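## Task

Remove the orange microphone from its stand and set it down on an empty area of the table, where it must come to rest without touching any other object there. Its stand must finish standing upright on the table, and must never tilt far while the orange microphone is in contact with it. Releasing the orange microphone while it is moving quickly, or letting it drop or slide downward by more than a few centimetres in total, may count as failure. The result must hold without the robot supporting anything.

## Robot and tools

Robot: two six-joint arms, left_arm and right_arm, each ending in a parallel two-finger gripper with a wrist camera. In the scene frame the origin sits on the table top between the arms, +x runs out over the table, +z is up, and left_arm is on the +y side (names are not image sides). Bases: left_arm at (-0.039, +0.302, 0) m, right_arm at (+0.021, -0.236, 0) m, both turned only slightly about z. Joint ranges (rad): waist -2.618 to 3.054, shoulder 0 to 3.142, elbow 0 to 3.142, wrist pitch -1.571 to 1.571, wrist yaw -1.571 to 1.571, wrist roll -2.094 to 2.094.

Gripper frame: fingers extend along the gripper's +z; they close and open along its y. The reported end_effector_position is the point between the pads, roughly 1 cm short of the fingertips. Reported hand positions can be slightly wrong, more so far from the base.

execute_actions takes "actions": a list holding zero or one item, plus optional "pictures" (true to get camera images; an empty list always returns them). An empty list only reports the state. An action item is {"rows": [...], "steps": n} with n from 1 to 15 (default 15, minimum 8 in practice); each control step lasts 1/30 s, one row per step, the final row repeated if rows run out. A wait item is {"steps": n} with n up to 300, counted from the previous result, so composing time is included.

Each row is one flat list of 14 numbers, each in [-1, 1]: dx, dy, dz, rx, ry, rz, opening for left_arm, then the same seven for right_arm. dx..rz are an offset, expressed in that gripper's own axes, from the gripper pose in the most recent result that reported it (if no such result yet in the scene, or in a later call within the same reply, from where the gripper is when the action begins). Every row is measured from that same reference, not from the row before. Scale: 1.0 equals 0.6 m of travel or 180 degrees; rx, ry, rz form a single rotation vector. So all-zero offsets are not a pause: they pull the gripper back to the reference pose. Opening is absolute, not an offset: +1 fully open (0.093 m), -1 closed.

move takes "target": one 14-number row laid out exactly as above, same offset convention and scale, and "speed" in m/s (0.002 to 0.5, default 0.25; rotation capped at twice that in rad/s). Both grippers travel straight lines that finish together, lasting 0.5 to 10 s; longer paths are cut off at 10 s. Openings are sent at the start. Paths ignore obstacles and the other arm; grippers lag, stray and may overshoot the speed, especially near full reach. Faster contact and targets further past a contact mean harder impacts and pushes. The result adds a "move:" line with the outcome (done, off_target, moving, held, fault) and limits (paced: pose was clipped; held: some steps were blocked, after which the arm may jump fast), plus each gripper's distance from its target.

wait takes "seconds" (0 to 10) and sends nothing new. zoom_image takes "camera" (cam_head_left, cam_head_right, cam_left_wrist, cam_right_wrist; each 896x504) and "region" [x0, y0, x1, y1] in image pixels from the top-left, at most 504x504. read_manual returns only licence text. finished_scene takes "scene", the current scene's number; it is final and reports whether the job succeeded, then the next task appears.

Control details: each step the commanded pose is clipped to 70 mm and 16 degrees from the measured pose, then solved by damped IK, favouring position over orientation. Joint friction can leave the gripper up to about 31 mm short, and very small commands may not move it. A long move may need several actions; check the reported pose and send the remainder. For an arm meant to stay still, send the offset back to its desired pose in the first call of a reply, zeros after that, and always its intended opening.

Results: the state line gives each gripper's position (m) and quat_wxyz in the scene frame. The last 8 steps of every action are held back and run while the next reply is being composed; the simulation keeps running during that time. A "Hand target" line appears only when nothing is held back. "pose unreachable" means the clearance check altered or blocked that arm's command; HELD marks the affected steps. FAULT and OVER-TEMPERATURE FAULT lines signal an arm stop. grip_measured is the finger motor reading on the opening scale: pads meet near -0.94, and each mm of object width adds about 0.0208, with a fixed per-gripper bias up to 0.02. Commanding below the width reading squeezes harder (up to roughly 50 to 62 N per pad, less for thin parts); keep sending the closing number to keep holding. Joint torques are raw, offset and noisy. MOTOR HOT warns from 75 °C; 90 °C pauses that arm, 100 °C makes it go limp and drop.

Avoid: arms striking or pressing each other, knocking anything off the table, tipping a stand while its microphone still touches it, releasing a microphone in motion or from height, slamming or hard pushing. Lower the microphone gently to the table, open, and back away so nothing is left held up by the robot.

Each tool is called after "Emit:" as name([rows], argument=value, ...), one row to a line, values as JSON.

## Session

Emit:
execute_actions(actions=[])

Scene clock: 0.00 s of 4800.00 s.
left_arm: end_effector_position=(+0.4892, -0.0374, +0.3780) grip_measured=+0.998 end_effector_quat_wxyz=(+0.443, -0.286, +0.709, -0.468) | right_arm: end_effector_position=(+0.4509, -0.2743, +0.3414) grip_measured=+1.000 end_effector_quat_wxyz=(+0.397, +0.367, +0.590, +0.600)
Joint positions: left_arm=[-0.482  2.09   2.158 -0.243 -0.19  -1.229  0.093] | right_arm=[-0.305  1.4    0.993  0.457 -0.805  1.579  0.093]
Joint velocities: left_arm=[-0.007  0.002 -0.017  0.007  0.007 -0.007 -0.001] | right_arm=[ 0.002 -0.007  0.002 -0.037 -0.051 -0.007  0.   ]
Joint torques (N m, as the arm reports them, + toward a larger angle): no reading
Hand target (left_arm): +0.489, -0.037, +0.378; +0.443, -0.286, +0.709, -0.468
Hand target (right_arm): +0.451, -0.274, +0.341; +0.397, +0.367, +0.590, +0.600
camera_calibration (this result's frames):
cam_left_wrist: T_world_to_cam=[[0.00402664, -0.392001, 0.919956, -0.367181], [-0.778331, -0.578825, -0.243236, 0.495169], [0.627842, -0.71505, -0.307437, -0.139767], [0, 0, 0, 1]] pos_world=[0.474635, 0.0427408, 0.415263]
cam_right_wrist: T_world_to_cam=[[0.0384704, -0.012528, -0.999181, 0.31994], [-0.748083, 0.662566, -0.0371101, 0.574404], [0.662489, 0.748899, 0.0161172, -0.0160889], [0, 0, 0, 1]] pos_world=[0.428053, -0.364524, 0.341253]

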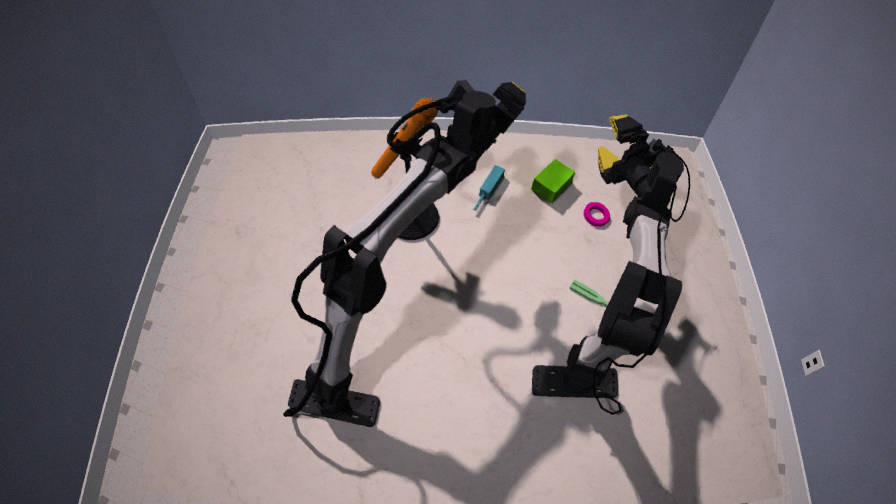

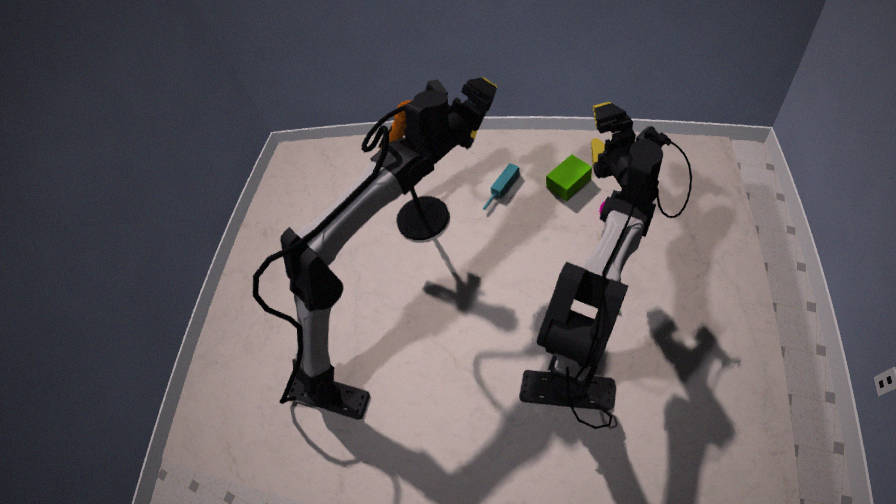

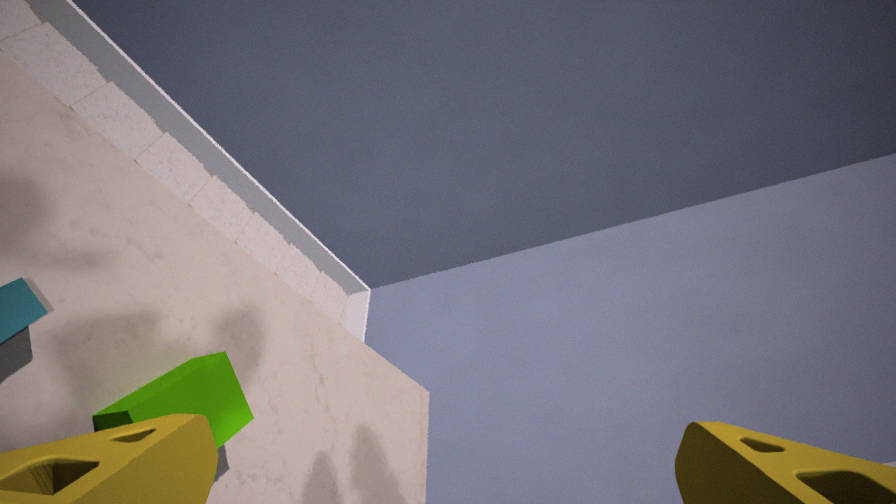

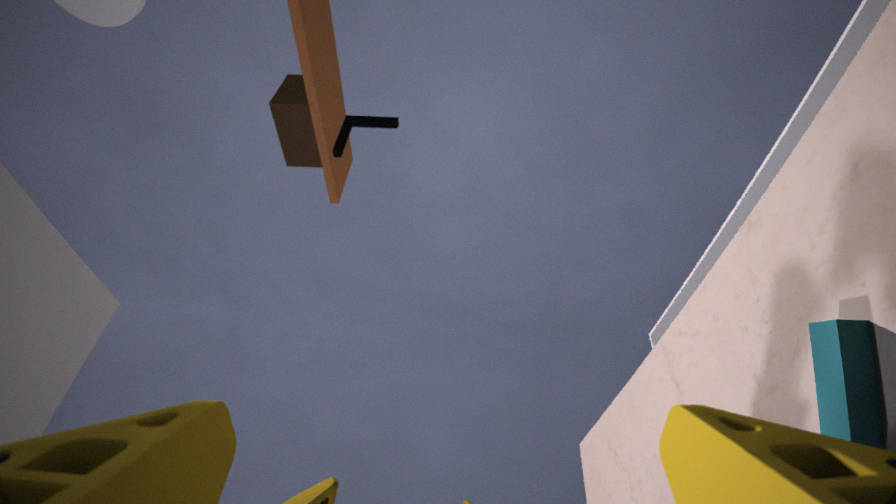

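Emit:
zoom_image(camera="cam_head_left", region=[350, 75, 500, 250])

Emit:
zoom_image(camera="cam_head_right", region=[340, 75, 490, 250])

Region (350, 75, 500, 250) of cam_head_left's 896x504 image, scaled by 2.880, with more detail than that image has; it fills the left 432 columns of this view, and the rest is white.

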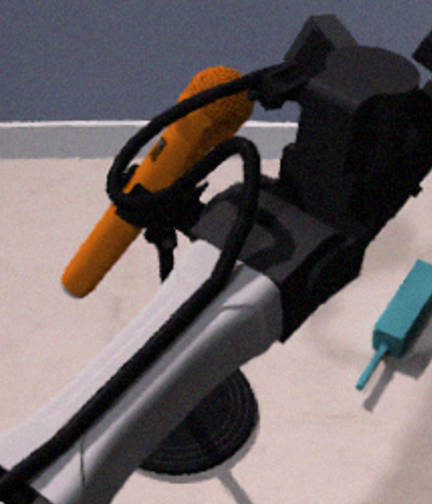

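Region (340, 75, 490, 250) of cam_head_right's 896x504 image, scaled by 2.880, with more detail than that image has; it fills the left 432 columns of this view, and the rest is white.

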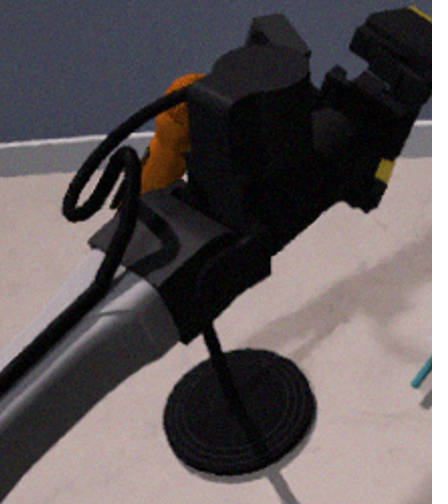

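Emit:
move(target=[0.130,0.1215,-0.346,0,0,0.39,1,0.2375,-0.124,0.1012,-0.147,0.1594,-0.4706,1], speed=0.4)

Scene clock: 9.47 s of 4800.00 s.
left_arm: end_effector_position=(+0.2730, +0.0142, +0.3257) grip_measured=+0.998 end_effector_quat_wxyz=(+0.633, +0.166, +0.744, -0.135) | right_arm: end_effector_position=(+0.4526, -0.1249, +0.2510) grip_measured=+1.000 end_effector_quat_wxyz=(+0.604, -0.340, +0.626, +0.358)
Joint positions: left_arm=[-0.796  1.287  1.046  0.056 -0.496 -0.08   0.093] | right_arm=[-0.028  1.689  0.954  0.701 -1.131  0.007  0.093]
Joint velocities: left_arm=[-0.017 -0.002  0.002 -0.007 -0.022 -0.037 -0.   ] | right_arm=[-0.002  0.002 -0.007 -0.007  0.007 -0.081  0.   ]
Joint torques (N m, as the arm reports them, + toward a larger angle): left_arm=[-0.43 -6.27  7.1   1.82 -0.12  0.13] | right_arm=[ 0.84 -9.88  8.67  1.46 -0.1  -0.08]
Hand target (left_arm): +0.269, +0.016, +0.318; +0.631, +0.173, +0.746, -0.129
Hand target (right_arm): +0.450, -0.121, +0.265; +0.612, -0.355, +0.612, +0.353
Off the commanded pose (left_arm): 0.008 m, 1 deg.
Off the commanded pose (right_arm): 0.015 m, 2 deg.
Kept back: nothing.
After step 90, 3.53 s passed at rest.
move: off_target (right_arm)
camera_calibration (this result's frames):
cam_left_wrist: T_world_to_cam=[[-0.410358, -0.911923, 0.00172869, 0.121654], [-0.511996, 0.228825, -0.827949, 0.450327], [0.75463, -0.340641, -0.560801, 0.0593806], [0, 0, 0, 1]] pos_world=[0.235677, 0.0281204, 0.405938]
cam_right_wrist: T_world_to_cam=[[0.855428, -0.51651, -0.0382176, -0.442547], [-0.24553, -0.339454, -0.908012, 0.339309], [0.456024, 0.786123, -0.417197, 0.0791518], [0, 0, 0, 1]] pos_world=[0.425783, -0.175624, 0.324205]

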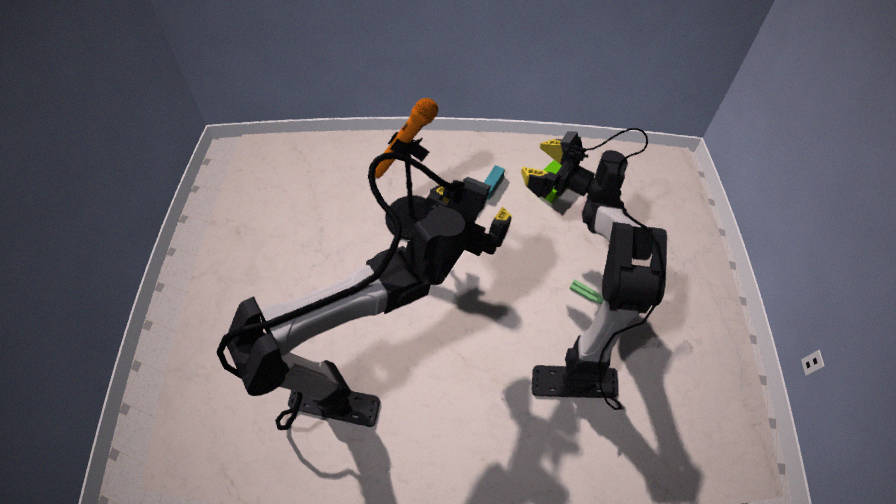

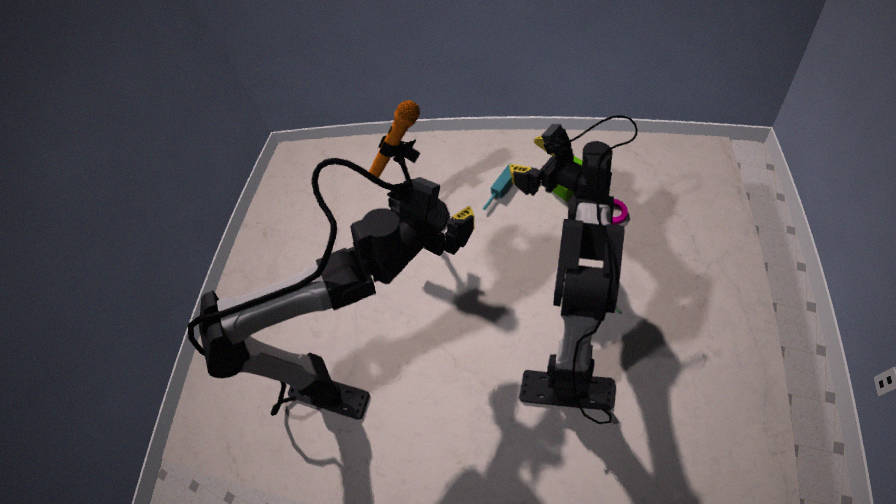

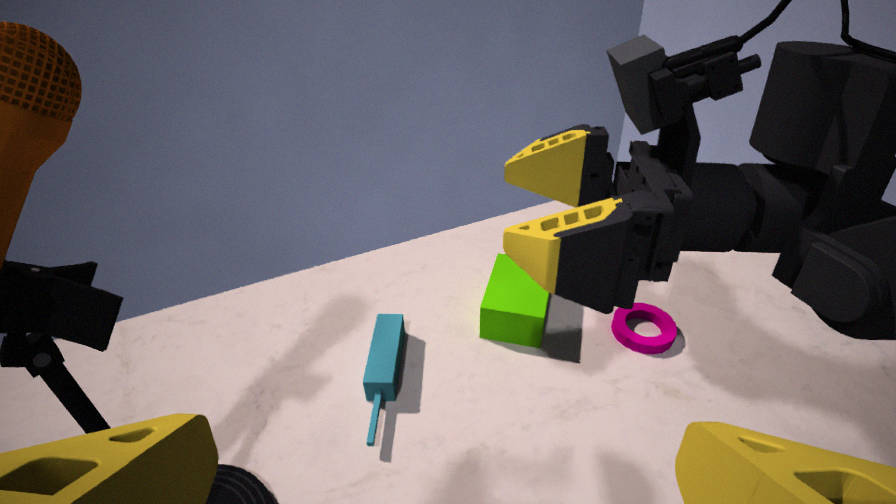

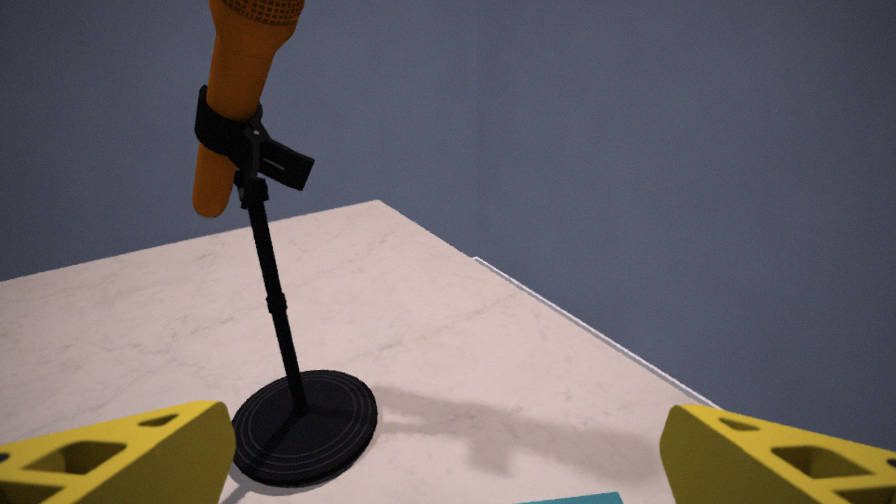

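Emit:
execute_actions(actions=[])

Scene clock: 11.10 s of 4800.00 s.
left_arm: end_effector_position=(+0.2730, +0.0143, +0.3258) grip_measured=+0.998 end_effector_quat_wxyz=(+0.633, +0.167, +0.744, -0.135) | right_arm: end_effector_position=(+0.4526, -0.1249, +0.2504) grip_measured=+1.000 end_effector_quat_wxyz=(+0.603, -0.340, +0.626, +0.358)
Joint positions: left_arm=[-0.796  1.287  1.046  0.056 -0.497 -0.079  0.093] | right_arm=[-0.028  1.689  0.954  0.697 -1.131  0.004  0.093]
Joint velocities: left_arm=[ 0.007 -0.012 -0.022 -0.037  0.037 -0.037  0.   ] | right_arm=[-0.007 -0.007 -0.012 -0.022  0.066 -0.007  0.   ]
Joint torques (N m, as the arm reports them, + toward a larger angle): left_arm=[-0.35 -6.27  7.06  1.82 -0.15  0.14] | right_arm=[ 0.81 -9.9   8.73  1.4  -0.1  -0.11]
Hand target (left_arm): +0.269, +0.016, +0.318; +0.631, +0.173, +0.746, -0.129
Hand target (right_arm): +0.450, -0.121, +0.265; +0.612, -0.355, +0.612, +0.353
Off the commanded pose (left_arm): 0.009 m, 1 deg.
Off the commanded pose (right_arm): 0.016 m, 3 deg.
Kept back: nothing.
Steps of this call (steps 1 to 49: nothing new was sent). Readings (end_effector_position):
1: left_arm (+0.2730, +0.0142, +0.3257) | right_arm (+0.4526, -0.1249, +0.2508)
2: left_arm (+0.2730, +0.0142, +0.3257) | right_arm (+0.4526, -0.1249, +0.2507)
4: left_arm (+0.2730, +0.0142, +0.3258) | right_arm (+0.4526, -0.1249, +0.2506)
8: left_arm (+0.2730, +0.0143, +0.3258) | right_arm (+0.4526, -0.1249, +0.2504)
49: the state above
camera_calibration (this result's frames):
cam_left_wrist: T_world_to_cam=[[-0.41013, -0.912026, 0.00110134, 0.121854], [-0.511559, 0.229043, -0.828158, 0.450355], [0.75505, -0.340216, -0.560493, 0.0591967], [0, 0, 0, 1]] pos_world=[0.235662, 0.0281226, 0.40601]
cam_right_wrist: T_world_to_cam=[[0.855408, -0.516517, -0.0385721, -0.442454], [-0.246626, -0.340688, -0.907253, 0.338901], [0.45547, 0.785584, -0.418814, 0.0794935], [0, 0, 0, 1]] pos_world=[0.425854, -0.175524, 0.323696]

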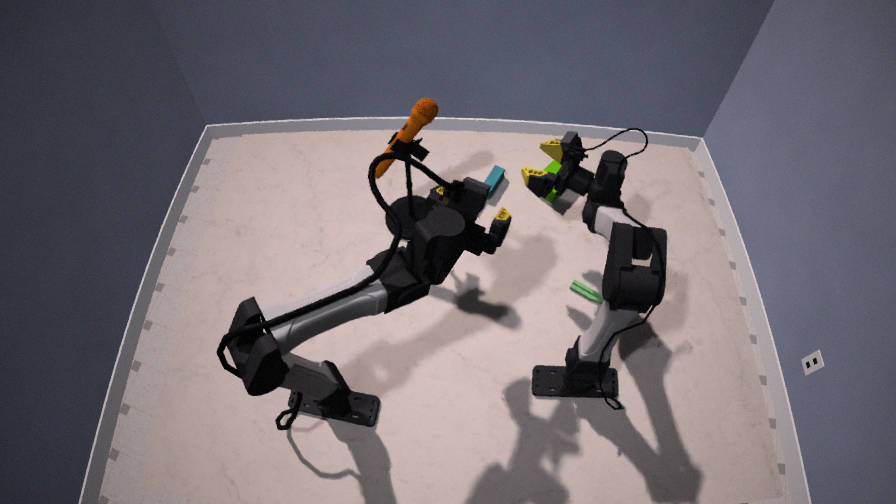

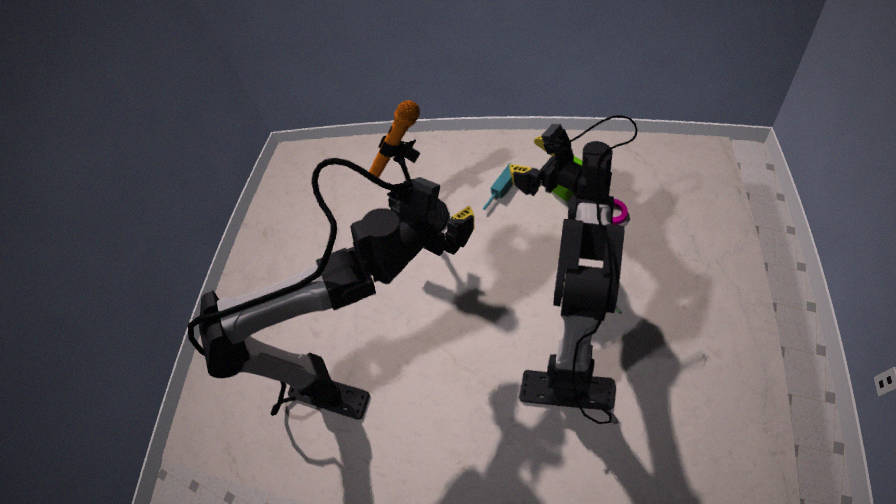

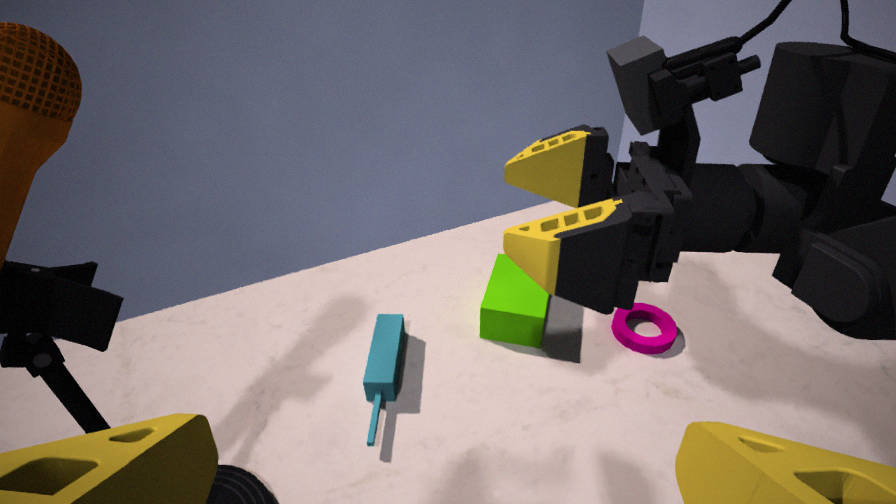

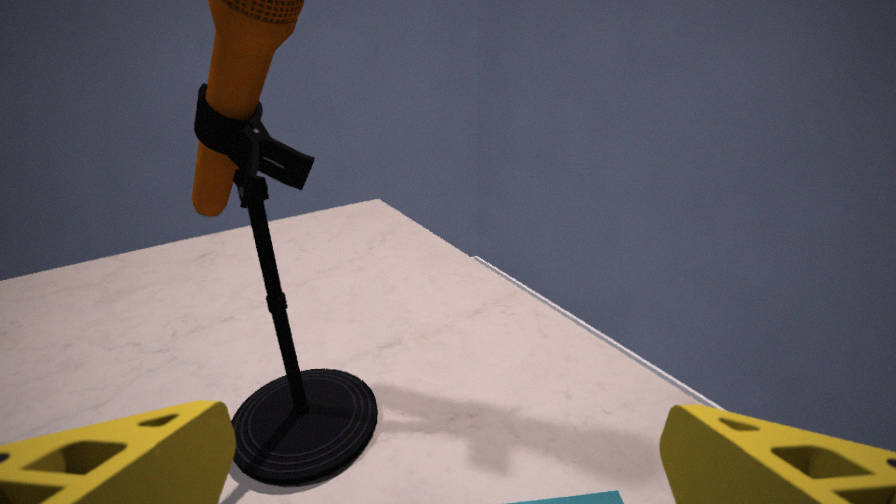

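Emit:
zoom_image(camera="cam_right_wrist", region=[170, 60, 350, 240])

Emit:
zoom_image(camera="cam_head_left", region=[360, 90, 460, 190])

Emit:
zoom_image(camera="cam_head_right", region=[350, 90, 450, 190])

Emit:
zoom_image(camera="cam_left_wrist", region=[0, 220, 200, 420])

Region (170, 60, 350, 240) of cam_right_wrist's 896x504 image, scaled by 2.800, with more detail than that image has.

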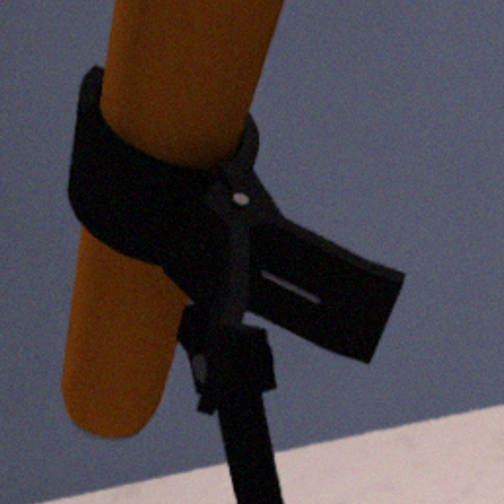

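Region (360, 90, 460, 190) of cam_head_left's 896x504 image, scaled by 5.040, with more detail than that image has.

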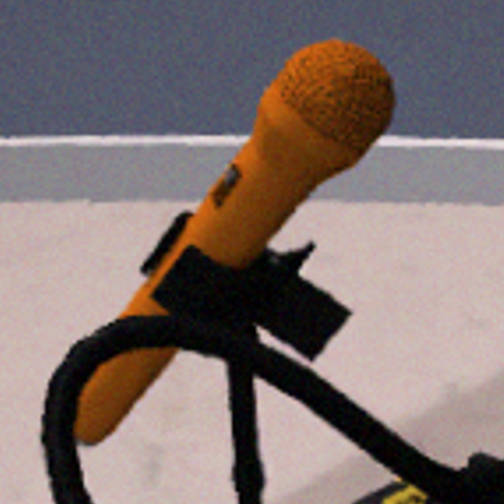

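Region (350, 90, 450, 190) of cam_head_right's 896x504 image, scaled by 5.040, with more detail than that image has.

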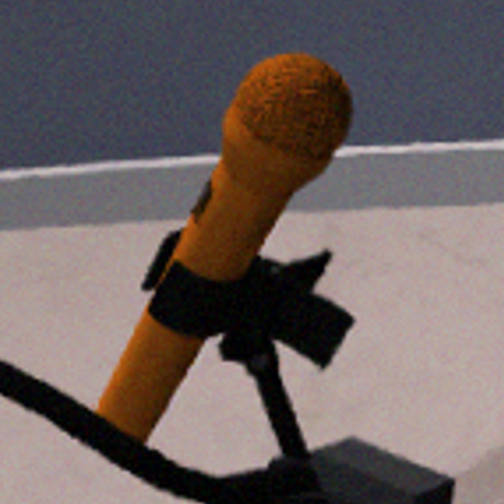

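Region (0, 220, 200, 420) of cam_left_wrist's 896x504 image, scaled by 2.520, with more detail than that image has.

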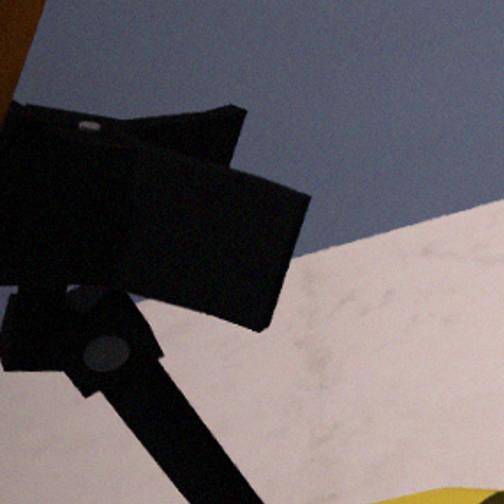

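Emit:
move(target=[-0.0884,0.3512,0.0606,0.0461,0.1228,0.1232,1, -0.0155,0.0930,0.3053,-0.2105,-0.0303,-0.0033,1], speed=0.3)

Scene clock: 26.30 s of 4800.00 s.
left_arm: end_effector_position=(+0.4015, +0.1841, +0.3792) grip_measured=+0.998 end_effector_quat_wxyz=(+0.485, +0.369, +0.793, -0.022) | right_arm: end_effector_position=(+0.5006, +0.0603, +0.2552) grip_measured=+1.000 end_effector_quat_wxyz=(-0.487, +0.500, -0.456, -0.553)
Joint positions: left_arm=[-0.024  1.652  1.963 -0.892  0.269  0.562  0.093] | right_arm=[ 0.323  2.4    1.8    1.134 -1.404  0.546  0.093]
Joint velocities: left_arm=[-0.002 -0.002  0.002 -0.11  -0.007  0.007 -0.001] | right_arm=[-0.007  0.042  0.027  0.139 -0.007  0.11   0.   ]
Joint torques (N m, as the arm reports them, + toward a larger angle): left_arm=[ 0.41 -6.53 10.2   1.49  0.28  0.09] | right_arm=[  0.13 -13.64   8.34   1.06   0.19   0.04]
Hand target (left_arm): +0.403, +0.183, +0.378; +0.480, +0.374, +0.793, -0.024
Hand target (right_arm): +0.500, +0.061, +0.259; +0.489, -0.506, +0.448, +0.551
Off the commanded pose (left_arm): 0.006 m, 1 deg.
Off the commanded pose (right_arm): 0.004 m, 1 deg.
Kept back: nothing.
After step 90, 10.20 s passed at rest.
move: done
camera_calibration (this result's frames):
cam_left_wrist: T_world_to_cam=[[-0.597098, -0.737063, -0.316563, 0.492711], [-0.558052, 0.665162, -0.496123, 0.333909], [0.576239, -0.119575, -0.808487, 0.17512], [0, 0, 0, 1]] pos_world=[0.379625, 0.161996, 0.463216]
cam_right_wrist: T_world_to_cam=[[0.994252, 0.105495, -0.0182628, -0.499831], [0.0171555, -0.325355, -0.945436, 0.294992], [-0.10568, 0.939689, -0.325294, 0.161915], [0, 0, 0, 1]] pos_world=[0.509009, -0.00344367, 0.322438]

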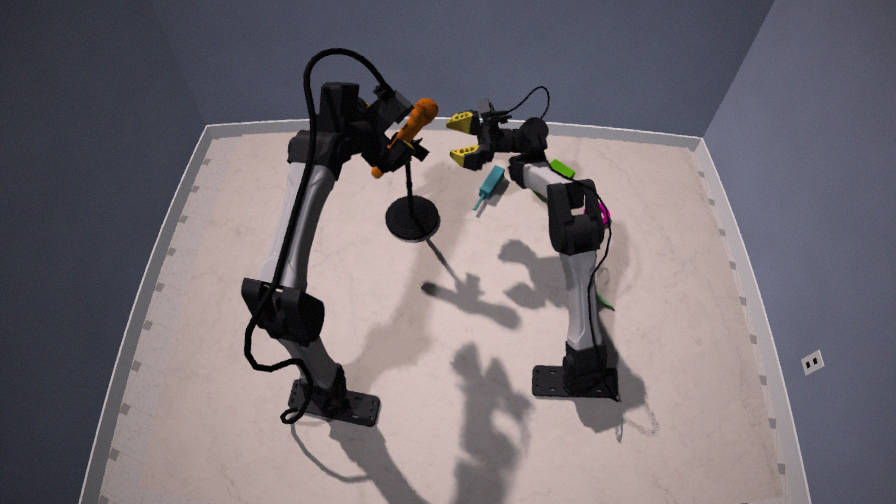

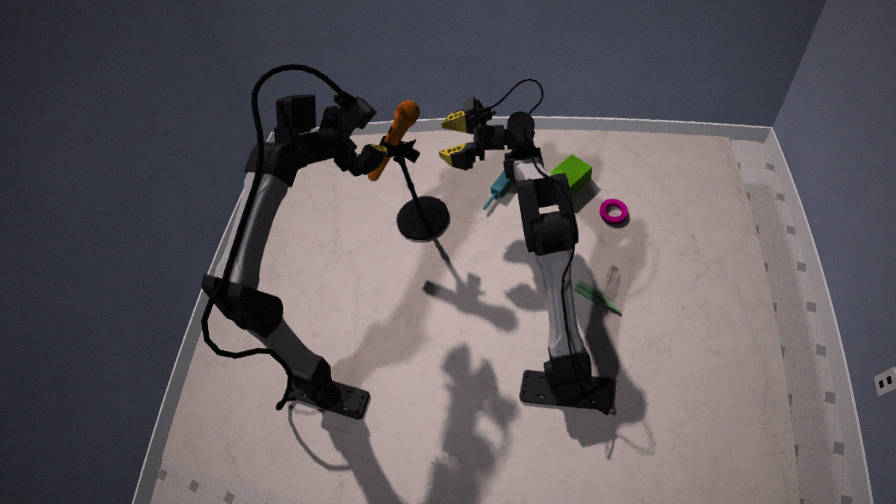

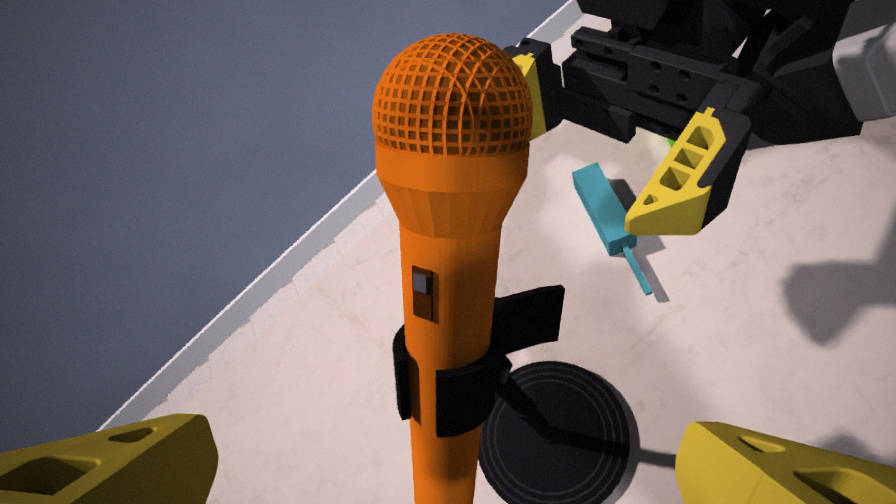

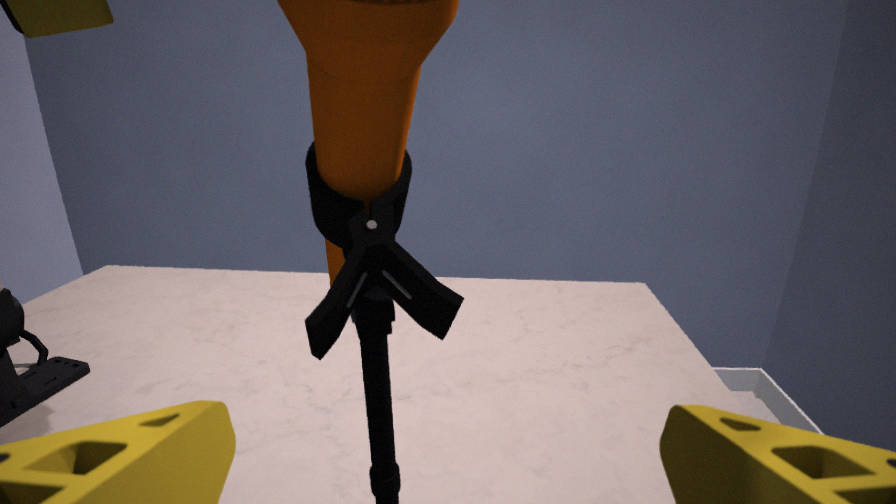

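Emit:
zoom_image(camera="cam_right_wrist", region=[290, 200, 480, 390])

Region (290, 200, 480, 390) of cam_right_wrist's 896x504 image, scaled by 2.653, with more detail than that image has.

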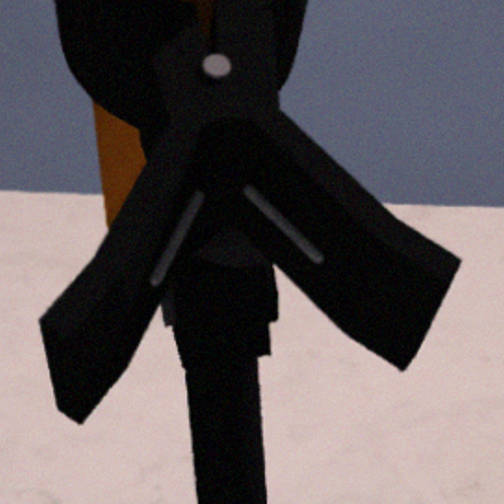

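Emit:
move(target=[0.005,-0.0017,0.1517,0,0,0,0.45, 0.0128,0.0346,0.1185,-0.0483,-0.0030,-0.0011,0.7], speed=0.12)

Scene clock: 29.53 s of 4800.00 s.
left_arm: end_effector_position=(+0.4658, +0.1523, +0.3289) grip_measured=+0.452 end_effector_quat_wxyz=(+0.485, +0.371, +0.792, -0.023) | right_arm: end_effector_position=(+0.4734, +0.1278, +0.2508) grip_measured=+0.703 end_effector_quat_wxyz=(-0.449, +0.529, -0.418, -0.587)
Joint positions: left_arm=[-0.076  1.838  1.964 -0.7    0.229  0.536  0.067] | right_arm=[ 0.456  2.503  1.952  1.151 -1.406  0.609  0.079]
Joint velocities: left_arm=[ 0.007 -0.002  0.007  0.037  0.051 -0.022  0.   ] | right_arm=[-0.002  0.007 -0.002 -0.037  0.095  0.066  0.   ]
Joint torques (N m, as the arm reports them, + toward a larger angle): left_arm=[-0.38 -9.71  9.26  1.74  0.06 -0.11] | right_arm=[  0.61 -14.42   8.61   1.     0.26   0.11]
Hand target (left_arm): +0.468, +0.149, +0.328; +0.485, +0.368, +0.793, -0.022
Hand target (right_arm): +0.472, +0.129, +0.254; -0.450, +0.534, -0.410, -0.586
Off the commanded pose (left_arm): 0.004 m, 0 deg.
Off the commanded pose (right_arm): 0.004 m, 1 deg.
Kept back: nothing.
move: done
camera_calibration (this result's frames):
cam_left_wrist: T_world_to_cam=[[-0.601104, -0.733771, -0.31663, 0.49306], [-0.554942, 0.668348, -0.495329, 0.363792], [0.575077, -0.122033, -0.808947, 0.0946318], [0, 0, 0, 1]] pos_world=[0.443843, 0.130201, 0.412867]
cam_right_wrist: T_world_to_cam=[[0.969704, 0.243666, -0.0173617, -0.486295], [0.061511, -0.312338, -0.947978, 0.291255], [-0.236412, 0.91819, -0.317863, 0.156917], [0, 0, 0, 1]] pos_world=[0.490744, 0.0653837, 0.317539]

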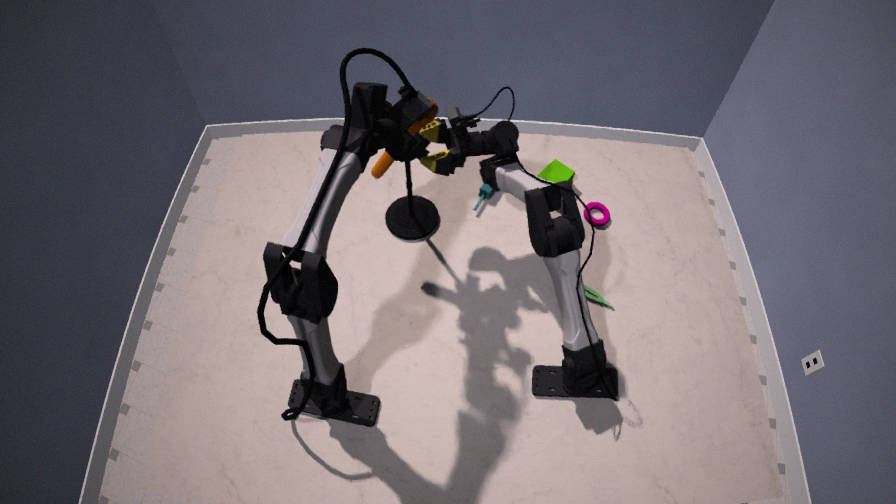

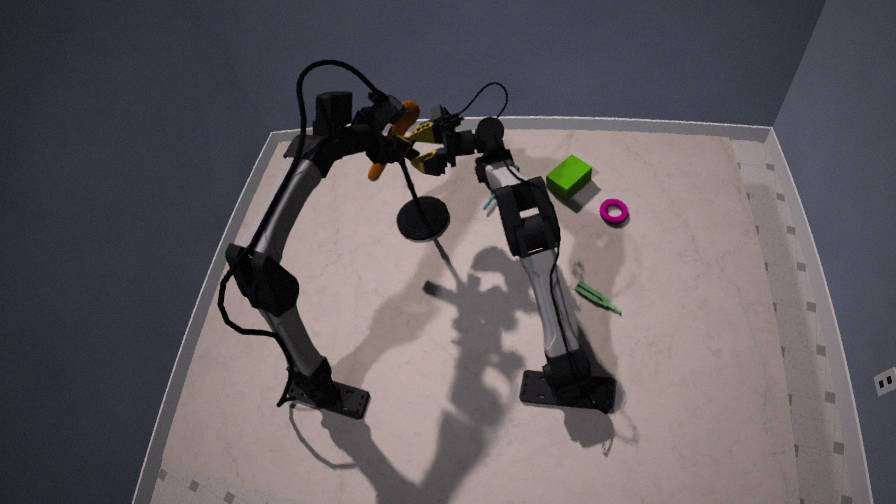

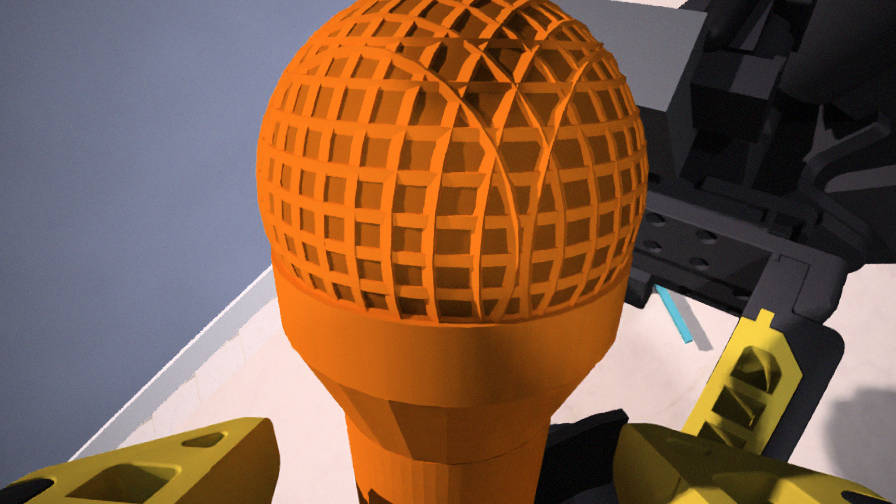

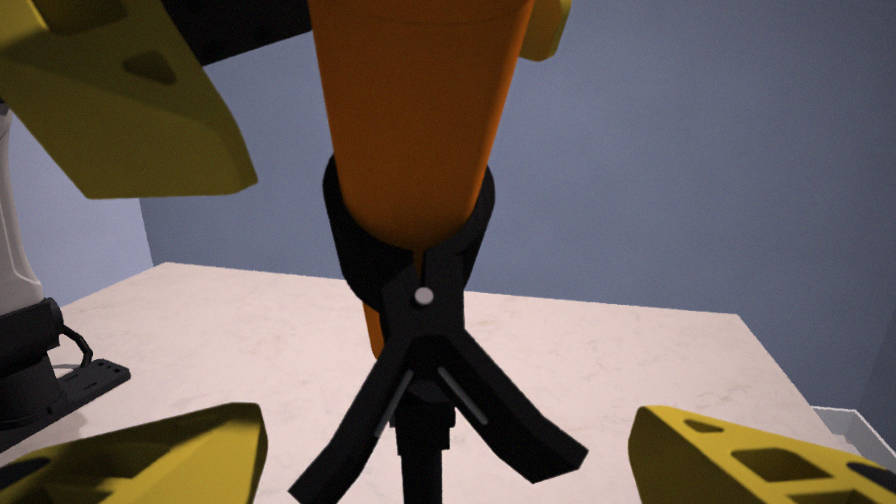

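Emit:
move(target=[0,-0.002,0.0185,0,0,0,0.15, 0.0017,0.0058,0.0058,-0.0178,0.0071,-0.0036,0.45], speed=0.05)

Scene clock: 31.93 s of 4800.00 s.
left_arm: end_effector_position=(+0.4677, +0.1519, +0.3319) grip_measured=+0.152 end_effector_quat_wxyz=(+0.491, +0.370, +0.788, -0.022) | right_arm: end_effector_position=(+0.4718, +0.1283, +0.2474) grip_measured=+0.453 end_effector_quat_wxyz=(-0.433, +0.543, -0.412, -0.590)
Joint positions: left_arm=[-0.076  1.838  1.964 -0.685  0.229  0.535  0.052] | right_arm=[ 0.456  2.535  2.005  1.162 -1.45   0.645  0.067]
Joint velocities: left_arm=[-0.012  0.007 -0.012 -0.051 -0.081 -0.022  0.   ] | right_arm=[0.002 0.012 0.017 0.051 0.007 0.022 0.001]
Joint torques (N m, as the arm reports them, + toward a larger angle): left_arm=[-0.42 -8.36  9.35  1.73  0.11 -0.04] | right_arm=[  0.4  -14.47   8.28   0.96   0.2    0.03]
Hand target (left_arm): +0.473, +0.147, +0.322; +0.485, +0.371, +0.792, -0.023
Hand target (right_arm): +0.469, +0.130, +0.250; -0.432, +0.550, -0.404, -0.589
Off the commanded pose (left_arm): 0.012 m, 1 deg.
Off the commanded pose (right_arm): 0.004 m, 1 deg.
Kept back: nothing.
move: off_target (left_arm)
camera_calibration (this result's frames):
cam_left_wrist: T_world_to_cam=[[-0.595987, -0.735152, -0.323033, 0.494868], [-0.547882, 0.666387, -0.505721, 0.367062], [0.587047, -0.124419, -0.799935, 0.0877213], [0, 0, 0, 1]] pos_world=[0.444545, 0.130112, 0.415661]
cam_right_wrist: T_world_to_cam=[[0.959653, 0.280642, -0.0174821, -0.484938], [0.0791211, -0.329168, -0.940951, 0.280411], [-0.269825, 0.901603, -0.338092, 0.177912], [0, 0, 0, 1]] pos_world=[0.491191, 0.0679908, 0.315525]

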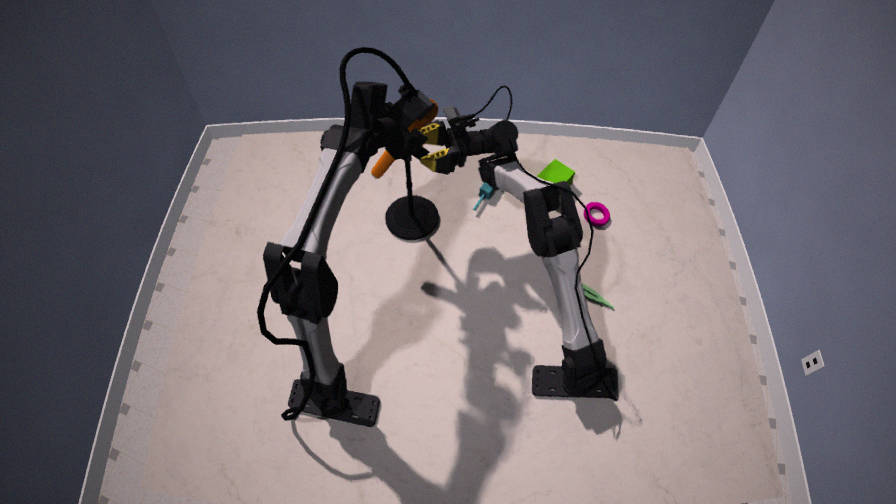

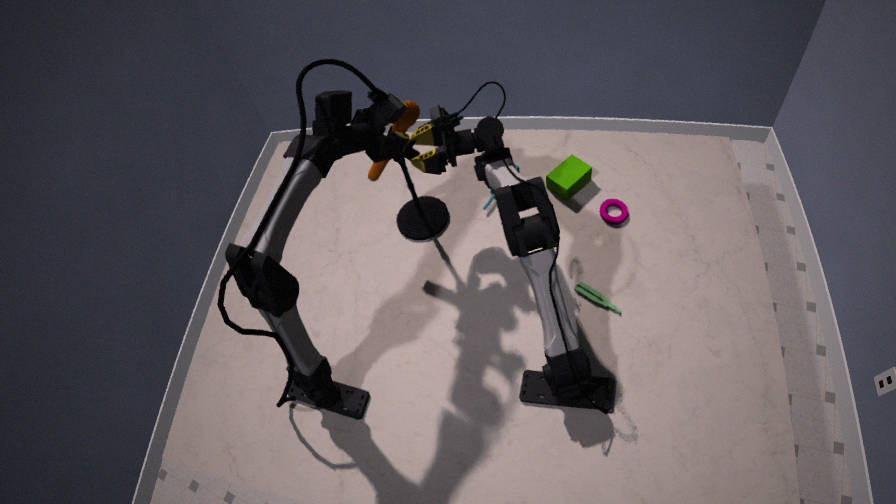

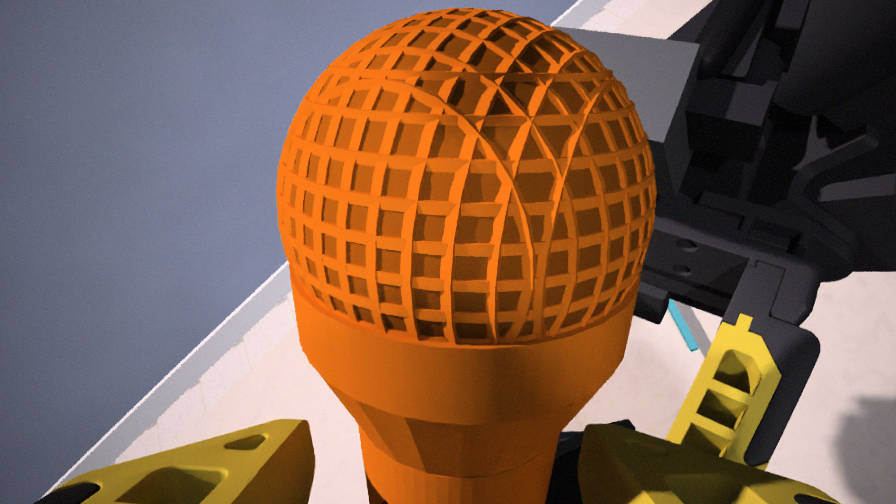

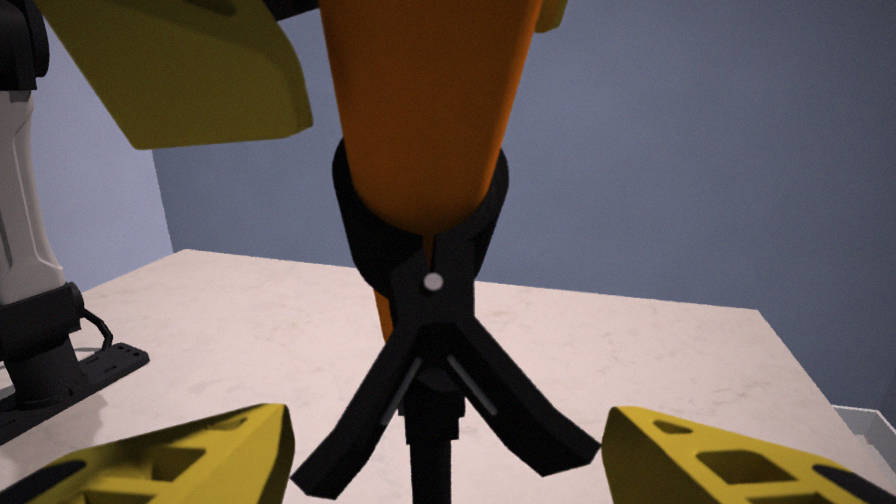

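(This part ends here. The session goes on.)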